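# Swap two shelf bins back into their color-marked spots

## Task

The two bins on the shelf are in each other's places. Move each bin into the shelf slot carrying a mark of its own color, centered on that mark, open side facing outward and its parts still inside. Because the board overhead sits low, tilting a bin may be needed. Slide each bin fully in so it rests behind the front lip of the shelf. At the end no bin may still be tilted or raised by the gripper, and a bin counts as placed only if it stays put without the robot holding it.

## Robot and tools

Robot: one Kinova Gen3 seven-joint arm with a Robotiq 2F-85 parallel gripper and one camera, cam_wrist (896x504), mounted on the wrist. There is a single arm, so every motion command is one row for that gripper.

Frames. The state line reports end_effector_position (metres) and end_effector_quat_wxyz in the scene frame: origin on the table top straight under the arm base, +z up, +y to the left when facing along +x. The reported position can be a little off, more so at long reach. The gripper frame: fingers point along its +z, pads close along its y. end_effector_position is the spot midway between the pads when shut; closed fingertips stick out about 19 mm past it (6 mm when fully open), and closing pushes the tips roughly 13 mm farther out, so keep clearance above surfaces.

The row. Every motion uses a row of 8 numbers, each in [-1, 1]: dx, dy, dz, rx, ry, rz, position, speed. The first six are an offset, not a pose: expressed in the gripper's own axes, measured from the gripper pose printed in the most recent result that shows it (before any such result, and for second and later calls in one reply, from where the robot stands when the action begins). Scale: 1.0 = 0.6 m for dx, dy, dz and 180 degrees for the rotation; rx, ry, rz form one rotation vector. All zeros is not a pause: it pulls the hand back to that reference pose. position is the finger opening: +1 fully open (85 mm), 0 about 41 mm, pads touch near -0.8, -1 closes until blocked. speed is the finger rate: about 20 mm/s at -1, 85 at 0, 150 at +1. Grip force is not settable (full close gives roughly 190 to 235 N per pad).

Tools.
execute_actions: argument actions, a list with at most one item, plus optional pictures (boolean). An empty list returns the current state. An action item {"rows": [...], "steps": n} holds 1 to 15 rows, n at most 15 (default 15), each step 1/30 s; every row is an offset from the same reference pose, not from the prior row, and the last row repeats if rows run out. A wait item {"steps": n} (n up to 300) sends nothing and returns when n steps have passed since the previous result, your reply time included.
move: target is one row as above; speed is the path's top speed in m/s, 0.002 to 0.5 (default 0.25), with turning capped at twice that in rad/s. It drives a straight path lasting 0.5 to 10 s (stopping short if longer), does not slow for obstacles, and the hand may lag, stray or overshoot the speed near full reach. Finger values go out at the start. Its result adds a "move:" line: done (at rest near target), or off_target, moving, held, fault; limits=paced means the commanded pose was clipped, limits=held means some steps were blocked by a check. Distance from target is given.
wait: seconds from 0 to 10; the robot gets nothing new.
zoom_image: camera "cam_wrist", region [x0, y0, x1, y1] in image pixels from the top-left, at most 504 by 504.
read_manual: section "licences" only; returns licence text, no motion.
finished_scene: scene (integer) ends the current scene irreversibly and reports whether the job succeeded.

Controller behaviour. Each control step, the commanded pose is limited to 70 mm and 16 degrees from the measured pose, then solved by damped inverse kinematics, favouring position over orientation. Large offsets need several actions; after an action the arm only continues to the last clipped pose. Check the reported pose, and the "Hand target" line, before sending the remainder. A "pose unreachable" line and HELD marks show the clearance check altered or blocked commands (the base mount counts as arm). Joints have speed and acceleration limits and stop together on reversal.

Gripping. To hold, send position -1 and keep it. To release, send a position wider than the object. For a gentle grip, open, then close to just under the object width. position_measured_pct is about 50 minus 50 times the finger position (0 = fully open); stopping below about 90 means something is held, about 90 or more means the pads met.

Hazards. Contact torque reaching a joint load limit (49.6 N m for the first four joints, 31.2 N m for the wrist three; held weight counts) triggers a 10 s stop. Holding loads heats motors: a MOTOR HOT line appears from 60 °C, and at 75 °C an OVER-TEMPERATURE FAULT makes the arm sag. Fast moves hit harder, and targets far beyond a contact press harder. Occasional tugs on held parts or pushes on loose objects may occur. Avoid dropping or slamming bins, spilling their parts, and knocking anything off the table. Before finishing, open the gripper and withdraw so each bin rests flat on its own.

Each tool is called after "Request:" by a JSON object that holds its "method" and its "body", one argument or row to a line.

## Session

Request:
{"method": "execute_actions", "body": {
  "actions": []
}}

Scene clock: 0.00 s of 14400.00 s.
end_effector_position=(+0.5928, +0.4380, +0.3632) position_measured_pct=0.0 end_effector_quat_wxyz=(+0.194, +0.739, -0.400, +0.506)
Joint positions: [-1.008  0.157 -0.143  1.069  0.98   1.651  2.653]
Joint velocities: [ 0. -0.  0. -0. -0. -0. -0.]
Motor temperatures (°C, as the motors report them): [35 34 32 33 38 41 42]
Hand target: +0.593, +0.438, +0.363; +0.194, +0.739, -0.400, +0.506
camera_calibration (this result's frames):
cam_wrist: T_world_to_cam=[[-0.806639, -0.580356, -0.111892, 0.770611], [-0.154002, 0.38915, -0.90821, 0.30779], [0.570628, -0.715366, -0.40328, 0.265379], [0, 0, 0, 1]] pos_world=[0.517572, 0.517296, 0.472785]

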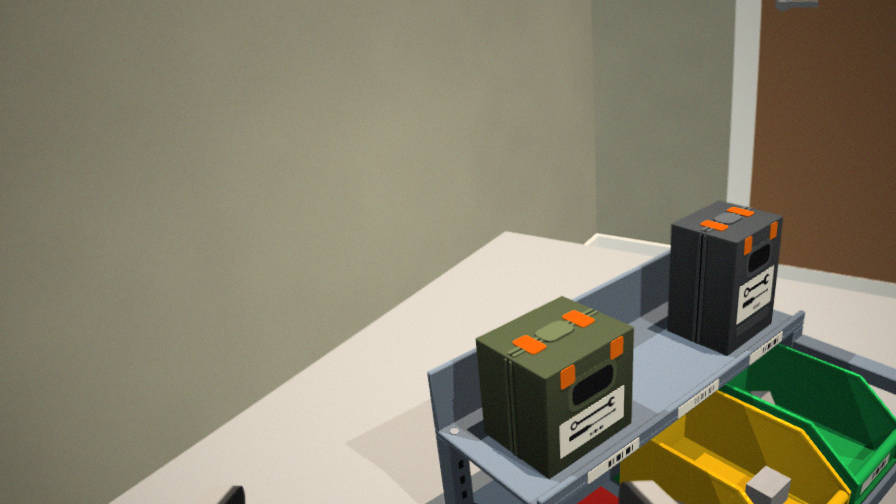

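Request:
{"method": "move", "body": {
  "target": [0.196,0.581,0.315,-0.15,-0.337,0.163,0,0],
  "speed": 0.35
}}

Request:
{"method": "move", "body": {
  "target": [0,0,0.17,0,0,0,0,0]
}}

Scene clock: 3.13 s of 14400.00 s.
end_effector_position=(+0.4494, +0.0509, +0.3494) position_measured_pct=49.6 end_effector_quat_wxyz=(-0.000, +0.708, -0.706, +0.001)
Joint positions: [-0.047  0.418  0.962  1.512 -0.832  1.828  4.266]
Joint velocities: [ 0.004  0.006  0.001 -0.    -0.     0.001  0.   ]
Motor temperatures (°C, as the motors report them): [35 34 32 34 38 41 42]
Hand target: +0.449, +0.051, +0.349; -0.000, +0.708, -0.707, +0.001
Off the commanded pose: 0.002 m, 0 deg.
move: done
camera_calibration (this result's frames):
cam_wrist: T_world_to_cam=[[-0.99955, 0.00510932, 0.0295476, 0.436238], [0.00464297, 0.999864, -0.0158299, 0.00963978], [-0.0296245, -0.0156856, -0.999438, 0.50713], [0, 0, 0, 1]] pos_world=[0.451021, -0.00391269, 0.494108]

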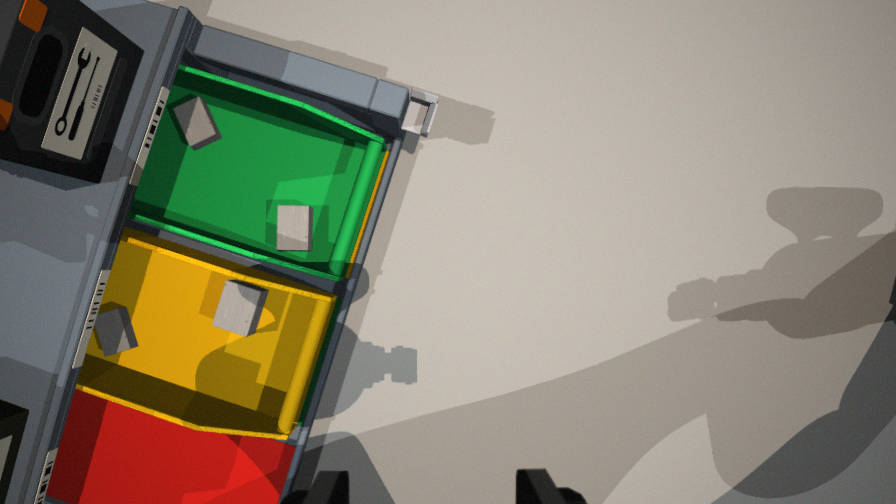

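Scene clock: 3.97 s of 14400.00 s.
end_effector_position=(+0.4495, +0.0506, +0.2476) position_measured_pct=49.6 end_effector_quat_wxyz=(-0.000, +0.708, -0.706, +0.002)
Joint positions: [-0.198  0.442  0.931  1.763 -0.892  1.565  4.321]
Joint velocities: [-0.005 -0.002 -0.004  0.001  0.001 -0.002 -0.001]
Motor temperatures (°C, as the motors report them): [35 34 32 34 38 41 42]
Hand target: +0.450, +0.051, +0.247; -0.000, +0.708, -0.706, +0.001
Off the commanded pose: 0.000 m, 0 deg.
move: done
camera_calibration (this result's frames):
cam_wrist: T_world_to_cam=[[-0.999552, 0.00550847, 0.0294177, 0.439306], [0.00504264, 0.999861, -0.0158858, 0.00816841], [-0.0295011, -0.0157303, -0.999441, 0.405323], [0, 0, 0, 1]] pos_world=[0.451025, -0.00421131, 0.392303]

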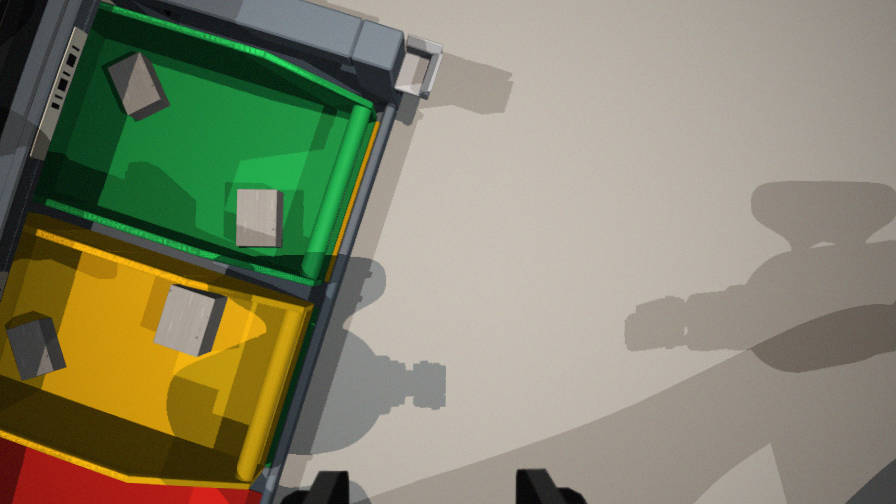

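Request:
{"method": "move", "body": {
  "target": [-0.024,-0.139,0.242,0,0,0.1,-0.2,0]
}}

Request:
{"method": "move", "body": {
  "target": [0,0,0.1,0,0,0,-0.2,0],
  "speed": 0.08
}}

Scene clock: 5.63 s of 14400.00 s.
end_effector_position=(+0.5334, +0.0651, +0.1032) position_measured_pct=59.9 end_effector_quat_wxyz=(+0.001, -0.589, +0.808, -0.002)
Joint positions: [-0.378  0.682  0.848  1.727 -1.172  1.381  3.946]
Joint velocities: [-0.001  0.004 -0.005 -0.001  0.002 -0.003 -0.002]
Motor temperatures (°C, as the motors report them): [35 34 32 34 38 41 42]
Hand target: +0.533, +0.065, +0.103; +0.000, -0.589, +0.808, -0.002
Off the commanded pose: 0.001 m, 0 deg.
move: done
camera_calibration (this result's frames):
cam_wrist: T_world_to_cam=[[-0.949114, 0.313678, 0.0280821, 0.480516], [0.313359, 0.949512, -0.0152424, -0.170242], [-0.0314456, -0.00566703, -0.999489, 0.264088], [0, 0, 0, 1]] pos_world=[0.517716, 0.0124155, 0.247864]

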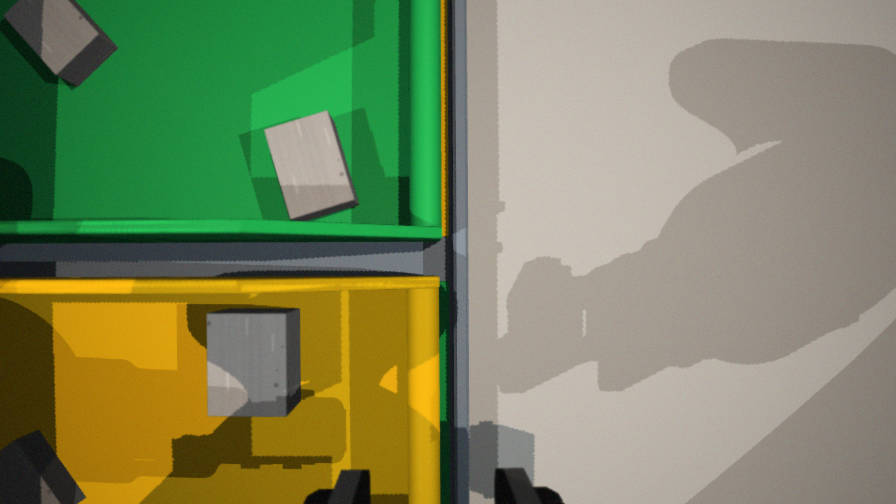

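Scene clock: 6.67 s of 14400.00 s.
end_effector_position=(+0.5336, +0.0650, +0.0434) position_measured_pct=59.9 end_effector_quat_wxyz=(+0.001, -0.589, +0.808, -0.002)
Joint positions: [-0.422  0.759  0.795  1.772 -1.273  1.288  3.994]
Joint velocities: [-0.    -0.    -0.002  0.     0.001 -0.001 -0.001]
Motor temperatures (°C, as the motors report them): [35 34 32 34 38 41 42]
Hand target: +0.534, +0.065, +0.043; +0.001, -0.589, +0.808, -0.002
Off the commanded pose: 0.000 m, 0 deg.
move: done
camera_calibration (this result's frames):
cam_wrist: T_world_to_cam=[[-0.949199, 0.313439, 0.0278962, 0.482505], [0.313116, 0.94959, -0.0153709, -0.171084], [-0.0313078, -0.00585528, -0.999493, 0.204256], [0, 0, 0, 1]] pos_world=[0.517957, 0.0124201, 0.188063]

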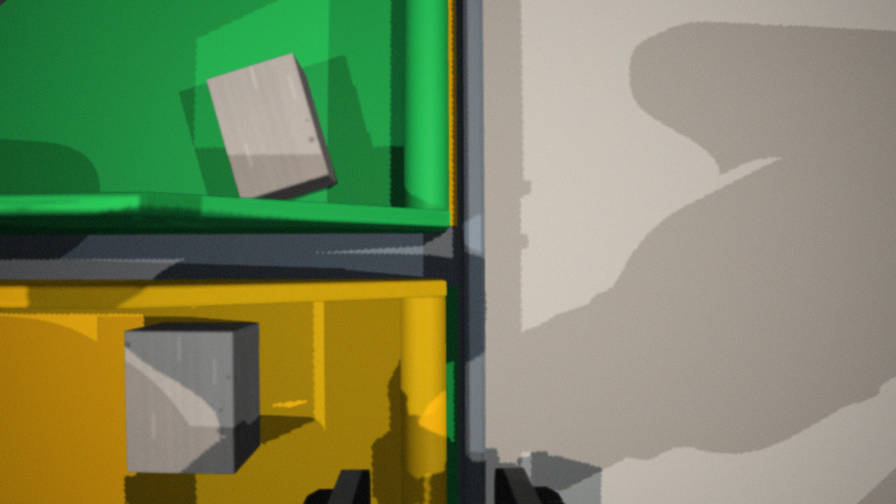

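Request:
{"method": "move", "body": {
  "target": [0,-0.004,-0.003,0,0,0,-1,0]
}}

Request:
{"method": "move", "body": {
  "target": [0,0,-0.008,0,0,0,-1,0],
  "speed": 0.03
}}

Request:
{"method": "move", "body": {
  "target": [-0.185,-0.002,0,0,0,0,-1,0],
  "speed": 0.08
}}

Request:
{"method": "move", "body": {
  "target": [0,0,0.006,0,0,0,-1,0],
  "speed": 0.03
}}

Request:
{"method": "move", "body": {
  "target": [0,0,0,0,0,0,-0.2,0]
}}

Request:
{"method": "move", "body": {
  "target": [0,0,-0.1,0,0,0,-0.2,0]
}}

Request:
{"method": "move", "body": {
  "target": [0.38,0.003,0,0,0,0,-0.2,0]
}}

Request:
{"method": "move", "body": {
  "target": [0,0,0.1,0,0,0,-0.2,0],
  "speed": 0.12
}}

Request:
{"method": "move", "body": {
  "target": [0,0,0,0,0,0,-1,0]
}}

Request:
{"method": "move", "body": {
  "target": [0,0,-0.008,0,0,0,-1,0],
  "speed": 0.03
}}

Request:
{"method": "move", "body": {
  "target": [-0.185,-0.003,0,0,0,0,-1,0],
  "speed": 0.08
}}

Scene clock: 8.83 s of 14400.00 s.
end_effector_position=(+0.5357, +0.0645, +0.0448) position_measured_pct=84.5 end_effector_quat_wxyz=(+0.000, -0.589, +0.808, -0.002)
Joint positions: [-0.419  0.76   0.796  1.762 -1.27   1.294  3.988]
Joint velocities: [ 0.     0.001  0.001 -0.     0.001  0.     0.001]
Motor temperatures (°C, as the motors report them): [35 34 33 34 38 41 42]
Hand target: +0.536, +0.064, +0.045; +0.001, -0.589, +0.808, -0.002
Off the commanded pose: 0.000 m, 0 deg.
move: done
camera_calibration (this result's frames):
cam_wrist: T_world_to_cam=[[-0.94919, 0.313384, 0.028807, 0.484514], [0.313058, 0.949611, -0.0152992, -0.17114], [-0.0321499, -0.00550354, -0.999468, 0.206195], [0, 0, 0, 1]] pos_world=[0.520102, 0.0118128, 0.18951]

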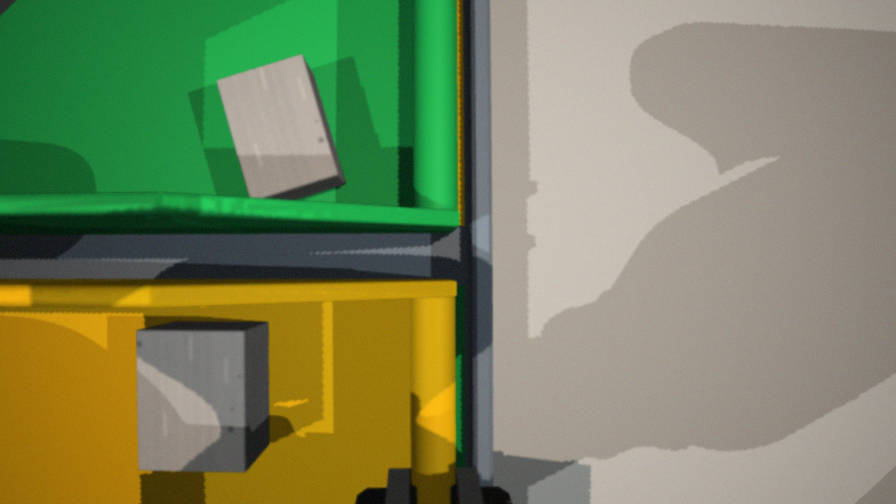

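Scene clock: 9.53 s of 14400.00 s.
end_effector_position=(+0.5352, +0.0647, +0.0489) position_measured_pct=84.5 end_effector_quat_wxyz=(-0.000, -0.589, +0.808, -0.001)
Joint positions: [-0.416  0.754  0.799  1.76  -1.261  1.301  3.984]
Joint velocities: [-0.     0.001 -0.     0.     0.     0.     0.   ]
Motor temperatures (°C, as the motors report them): [35 34 33 34 38 41 42]
Hand target: +0.536, +0.064, +0.050; +0.000, -0.589, +0.808, -0.002
Off the commanded pose: 0.001 m, 0 deg.
move: done
camera_calibration (this result's frames):
cam_wrist: T_world_to_cam=[[-0.949163, 0.313316, 0.0303842, 0.483851], [0.312981, 0.949636, -0.0153317, -0.171099], [-0.0336575, -0.00504261, -0.999421, 0.211055], [0, 0, 0, 1]] pos_world=[0.519908, 0.011948, 0.193608]

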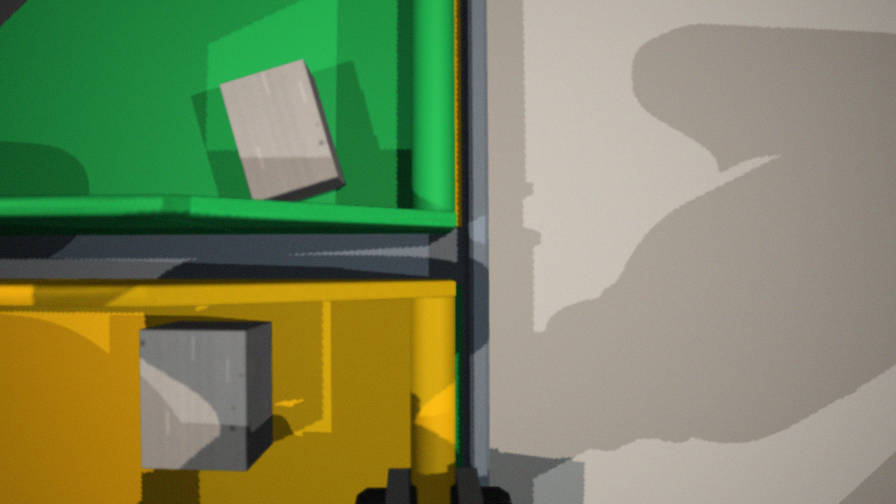

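Scene clock: 11.20 s of 14400.00 s.
end_effector_position=(+0.5703, +0.1695, +0.0486) position_measured_pct=84.5 end_effector_quat_wxyz=(-0.000, -0.588, +0.809, -0.001)
Joint positions: [-0.627  0.656  0.841  1.664 -1.216  1.278  3.685]
Joint velocities: [-0.003 -0.003 -0.001  0.     0.001 -0.002 -0.   ]
Motor temperatures (°C, as the motors report them): [35 34 33 34 38 41 42]
Hand target: +0.571, +0.170, +0.049; +0.000, -0.589, +0.808, -0.001
Off the commanded pose: 0.001 m, 0 deg.
move: done
camera_calibration (this result's frames):
cam_wrist: T_world_to_cam=[[-0.948844, 0.314227, 0.0309316, 0.483906], [0.313896, 0.949337, -0.0151397, -0.282086], [-0.0341218, -0.00465589, -0.999407, 0.21262], [0, 0, 0, 1]] pos_world=[0.554952, 0.116728, 0.193255]

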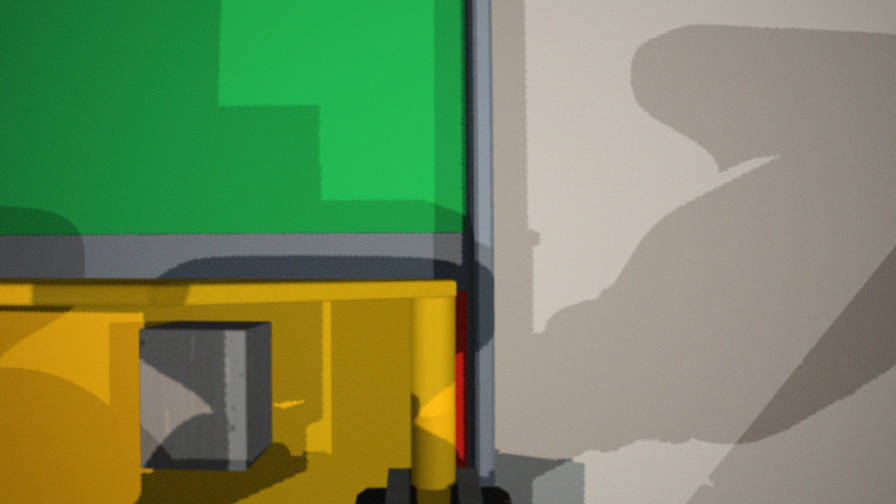

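Scene clock: 11.90 s of 14400.00 s.
end_effector_position=(+0.5702, +0.1695, +0.0450) position_measured_pct=84.5 end_effector_quat_wxyz=(-0.000, -0.588, +0.809, -0.001)
Joint positions: [-0.629  0.661  0.838  1.666 -1.222  1.273  3.688]
Joint velocities: [-0.    -0.001 -0.001  0.    -0.    -0.    -0.   ]
Motor temperatures (°C, as the motors report them): [35 34 33 34 38 41 42]
Hand target: +0.570, +0.170, +0.045; -0.000, -0.588, +0.809, -0.001
Off the commanded pose: 0.000 m, 0 deg.
move: done
camera_calibration (this result's frames):
cam_wrist: T_world_to_cam=[[-0.948808, 0.314324, 0.0310549, 0.483894], [0.313994, 0.949305, -0.0151233, -0.282187], [-0.0342342, -0.00459807, -0.999403, 0.209057], [0, 0, 0, 1]] pos_world=[0.554884, 0.116744, 0.189637]

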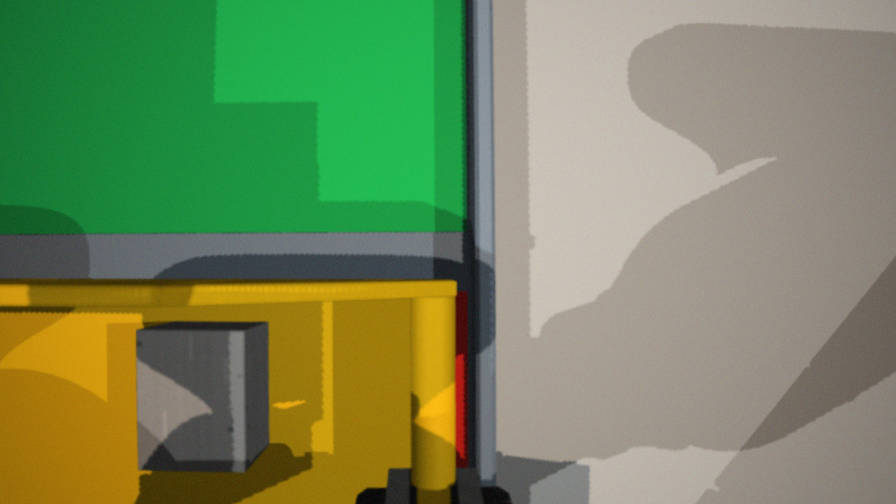

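Scene clock: 12.53 s of 14400.00 s.
end_effector_position=(+0.5702, +0.1695, +0.0450) position_measured_pct=59.9 end_effector_quat_wxyz=(-0.000, -0.588, +0.809, -0.001)
Joint positions: [-0.629  0.661  0.838  1.666 -1.222  1.273  3.688]
Joint velocities: [ 0.    -0.001 -0.    -0.     0.     0.     0.   ]
Motor temperatures (°C, as the motors report them): [35 34 33 34 38 41 42]
Hand target: +0.570, +0.170, +0.045; -0.000, -0.588, +0.809, -0.001
Off the commanded pose: 0.000 m, 0 deg.
move: done
camera_calibration (this result's frames):
cam_wrist: T_world_to_cam=[[-0.948809, 0.314321, 0.0310467, 0.483898], [0.313991, 0.949306, -0.0151175, -0.282189], [-0.0342245, -0.00459529, -0.999404, 0.209055], [0, 0, 0, 1]] pos_world=[0.554886, 0.116745, 0.189641]

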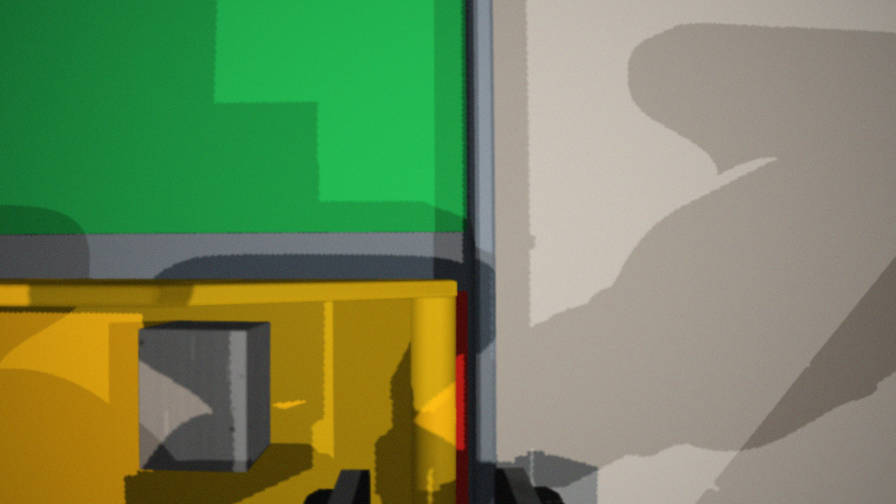

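Scene clock: 13.27 s of 14400.00 s.
end_effector_position=(+0.5701, +0.1695, +0.1048) position_measured_pct=59.9 end_effector_quat_wxyz=(-0.000, -0.588, +0.809, -0.001)
Joint positions: [-0.591  0.585  0.885  1.62  -1.133  1.37   3.642]
Joint velocities: [ 0.001 -0.004  0.002 -0.    -0.001  0.001  0.001]
Motor temperatures (°C, as the motors report them): [35 34 33 34 38 41 42]
Hand target: +0.570, +0.170, +0.105; -0.000, -0.588, +0.809, -0.001
Off the commanded pose: 0.000 m, 0 deg.
move: done
camera_calibration (this result's frames):
cam_wrist: T_world_to_cam=[[-0.948743, 0.314494, 0.0313113, 0.48191], [0.314166, 0.949249, -0.0150225, -0.281347], [-0.0344467, -0.00441559, -0.999397, 0.268899], [0, 0, 0, 1]] pos_world=[0.554861, 0.116698, 0.249421]

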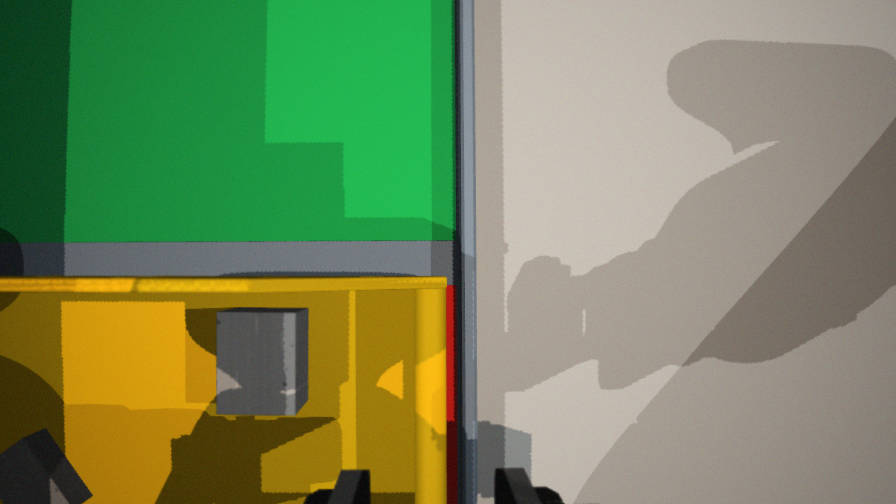

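Scene clock: 14.70 s of 14400.00 s.
end_effector_position=(+0.4982, -0.0464, +0.1047) position_measured_pct=59.9 end_effector_quat_wxyz=(-0.001, -0.589, +0.808, -0.001)
Joint positions: [-0.134  0.841  0.804  1.714 -1.193  1.422  4.2  ]
Joint velocities: [ 0.004  0.003  0.     0.    -0.001  0.001  0.   ]
Motor temperatures (°C, as the motors report them): [35 34 33 34 38 41 42]
Hand target: +0.498, -0.047, +0.105; -0.001, -0.589, +0.808, -0.001
Off the commanded pose: 0.001 m, 0 deg.
move: done
camera_calibration (this result's frames):
cam_wrist: T_world_to_cam=[[-0.948991, 0.313668, 0.0320842, 0.481541], [0.313275, 0.949515, -0.0167574, -0.0531575], [-0.0357206, -0.00585143, -0.999345, 0.265981], [0, 0, 0, 1]] pos_world=[0.483132, -0.0990139, 0.249466]

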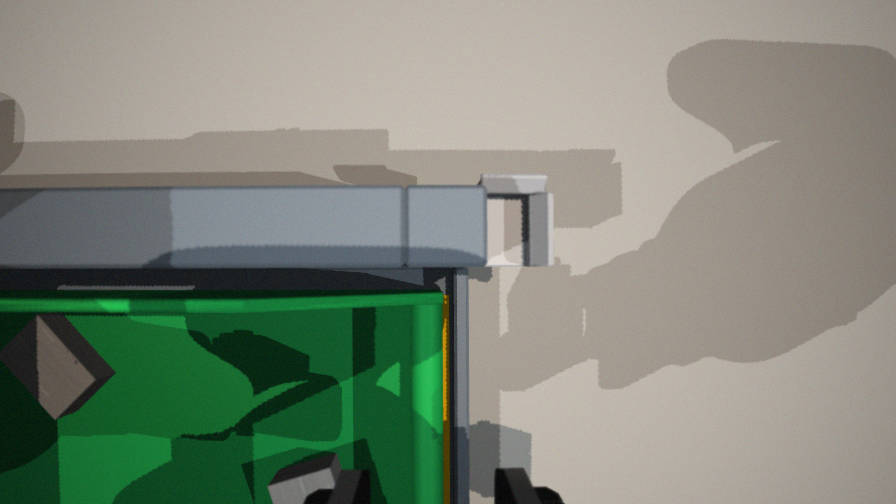

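Scene clock: 15.50 s of 14400.00 s.
end_effector_position=(+0.4982, -0.0464, +0.0450) position_measured_pct=59.9 end_effector_quat_wxyz=(-0.001, -0.589, +0.808, -0.001)
Joint positions: [-0.184  0.914  0.75   1.76  -1.294  1.331  4.246]
Joint velocities: [-0.001  0.004 -0.002  0.     0.001 -0.002 -0.001]
Motor temperatures (°C, as the motors report them): [35 34 33 34 38 41 42]
Hand target: +0.498, -0.046, +0.045; -0.001, -0.589, +0.808, -0.001
Off the commanded pose: 0.000 m, 0 deg.
move: done
camera_calibration (this result's frames):
cam_wrist: T_world_to_cam=[[-0.94908, 0.313423, 0.0318231, 0.483561], [0.313027, 0.949594, -0.0168697, -0.0540081], [-0.0355064, -0.00604924, -0.999351, 0.206145], [0, 0, 0, 1]] pos_world=[0.483164, -0.0990261, 0.189711]

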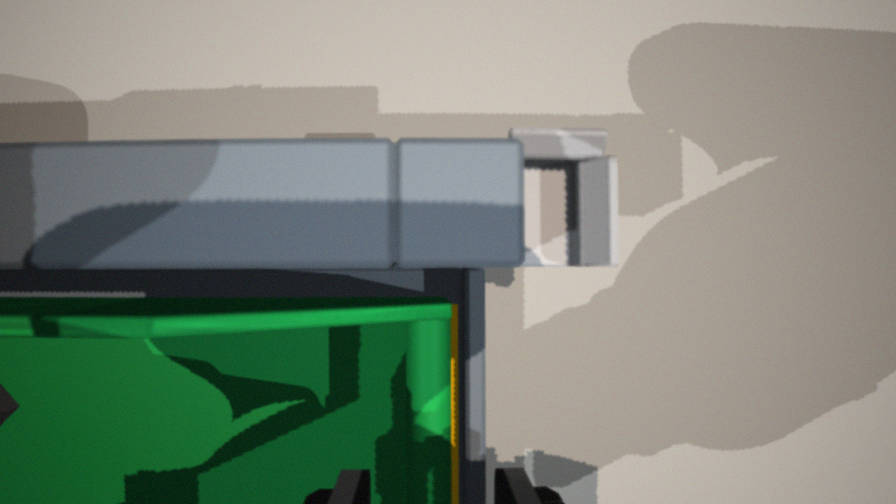

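Scene clock: 16.10 s of 14400.00 s.
end_effector_position=(+0.4983, -0.0464, +0.0452) position_measured_pct=84.5 end_effector_quat_wxyz=(-0.001, -0.589, +0.808, -0.001)
Joint positions: [-0.184  0.913  0.75   1.76  -1.293  1.331  4.246]
Joint velocities: [-0.    -0.002  0.001  0.    -0.     0.     0.   ]
Motor temperatures (°C, as the motors report them): [35 34 33 34 38 41 42]
Hand target: +0.498, -0.046, +0.045; -0.001, -0.589, +0.808, -0.001
Off the commanded pose: 0.000 m, 0 deg.
move: done
camera_calibration (this result's frames):
cam_wrist: T_world_to_cam=[[-0.949162, 0.313216, 0.0314149, 0.483709], [0.312822, 0.949662, -0.0168737, -0.0539212], [-0.0351187, -0.00618855, -0.999364, 0.206235], [0, 0, 0, 1]] pos_world=[0.483229, -0.0990222, 0.189998]

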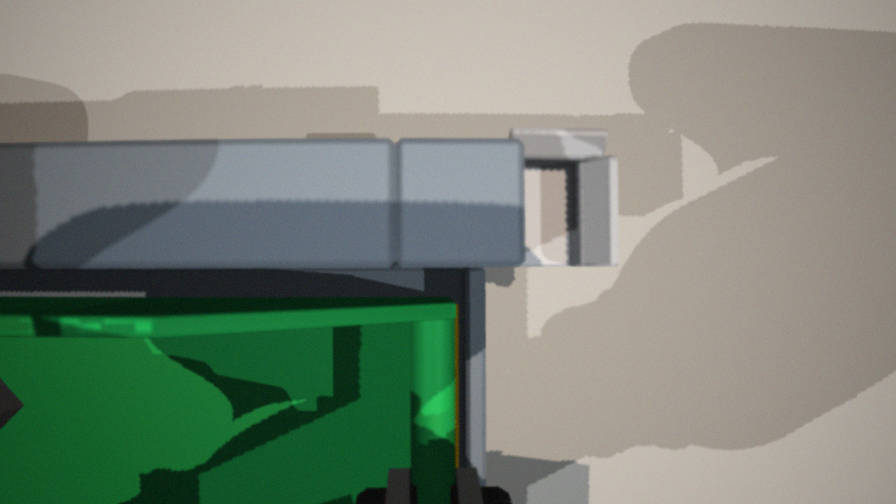

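Scene clock: 16.80 s of 14400.00 s.
end_effector_position=(+0.4980, -0.0462, +0.0495) position_measured_pct=84.5 end_effector_quat_wxyz=(-0.001, -0.589, +0.808, -0.000)
Joint positions: [-0.181  0.908  0.754  1.758 -1.285  1.338  4.242]
Joint velocities: [-0.     0.001  0.001  0.    -0.     0.    -0.   ]
Motor temperatures (°C, as the motors report them): [35 34 33 34 38 41 42]
Hand target: +0.498, -0.046, +0.050; -0.001, -0.589, +0.808, -0.001
Off the commanded pose: 0.001 m, 0 deg.
move: done
camera_calibration (this result's frames):
cam_wrist: T_world_to_cam=[[-0.949131, 0.313176, 0.032726, 0.483135], [0.312783, 0.949679, -0.0166458, -0.0539577], [-0.0362923, -0.00556291, -0.999326, 0.211057], [0, 0, 0, 1]] pos_world=[0.483095, -0.0988896, 0.194206]

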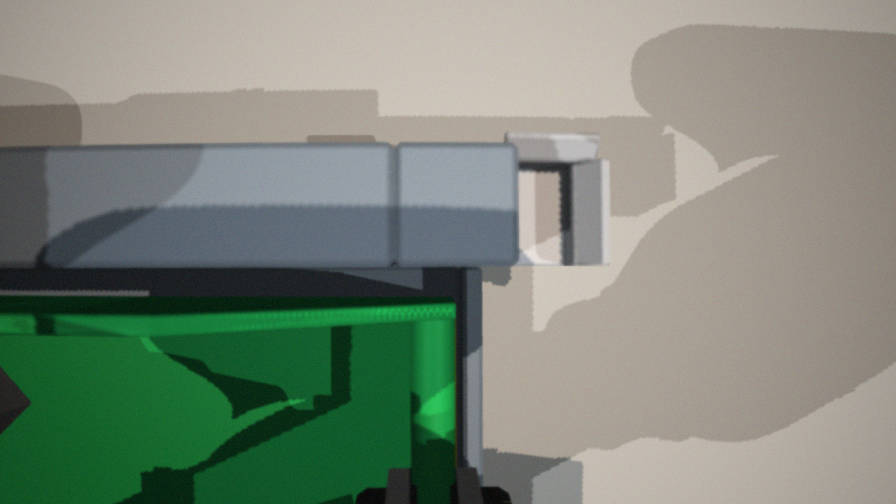

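Scene clock: 18.47 s of 14400.00 s.
end_effector_position=(+0.5336, +0.0585, +0.0491) position_measured_pct=84.5 end_effector_quat_wxyz=(-0.001, -0.589, +0.808, -0.000)
Joint positions: [-0.402  0.763  0.796  1.758 -1.26   1.304  3.995]
Joint velocities: [-0.004 -0.005 -0.     0.001  0.001 -0.002 -0.002]
Motor temperatures (°C, as the motors report them): [35 34 33 34 38 41 42]
Hand target: +0.534, +0.059, +0.049; -0.001, -0.589, +0.808, -0.000
Off the commanded pose: 0.000 m, 0 deg.
move: done
camera_calibration (this result's frames):
cam_wrist: T_world_to_cam=[[-0.948818, 0.314097, 0.0329693, 0.483858], [0.313722, 0.949378, -0.0161185, -0.16502], [-0.0363631, -0.00495034, -0.999326, 0.2126], [0, 0, 0, 1]] pos_world=[0.518594, 0.00574014, 0.193844]

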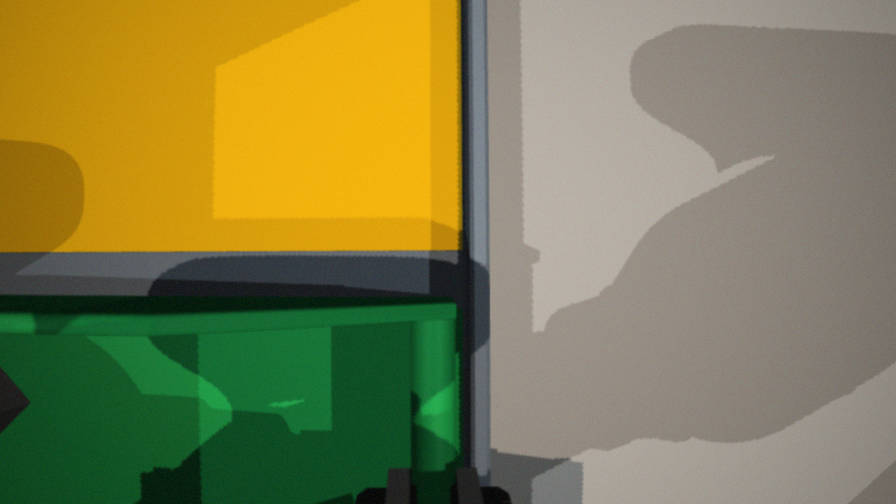

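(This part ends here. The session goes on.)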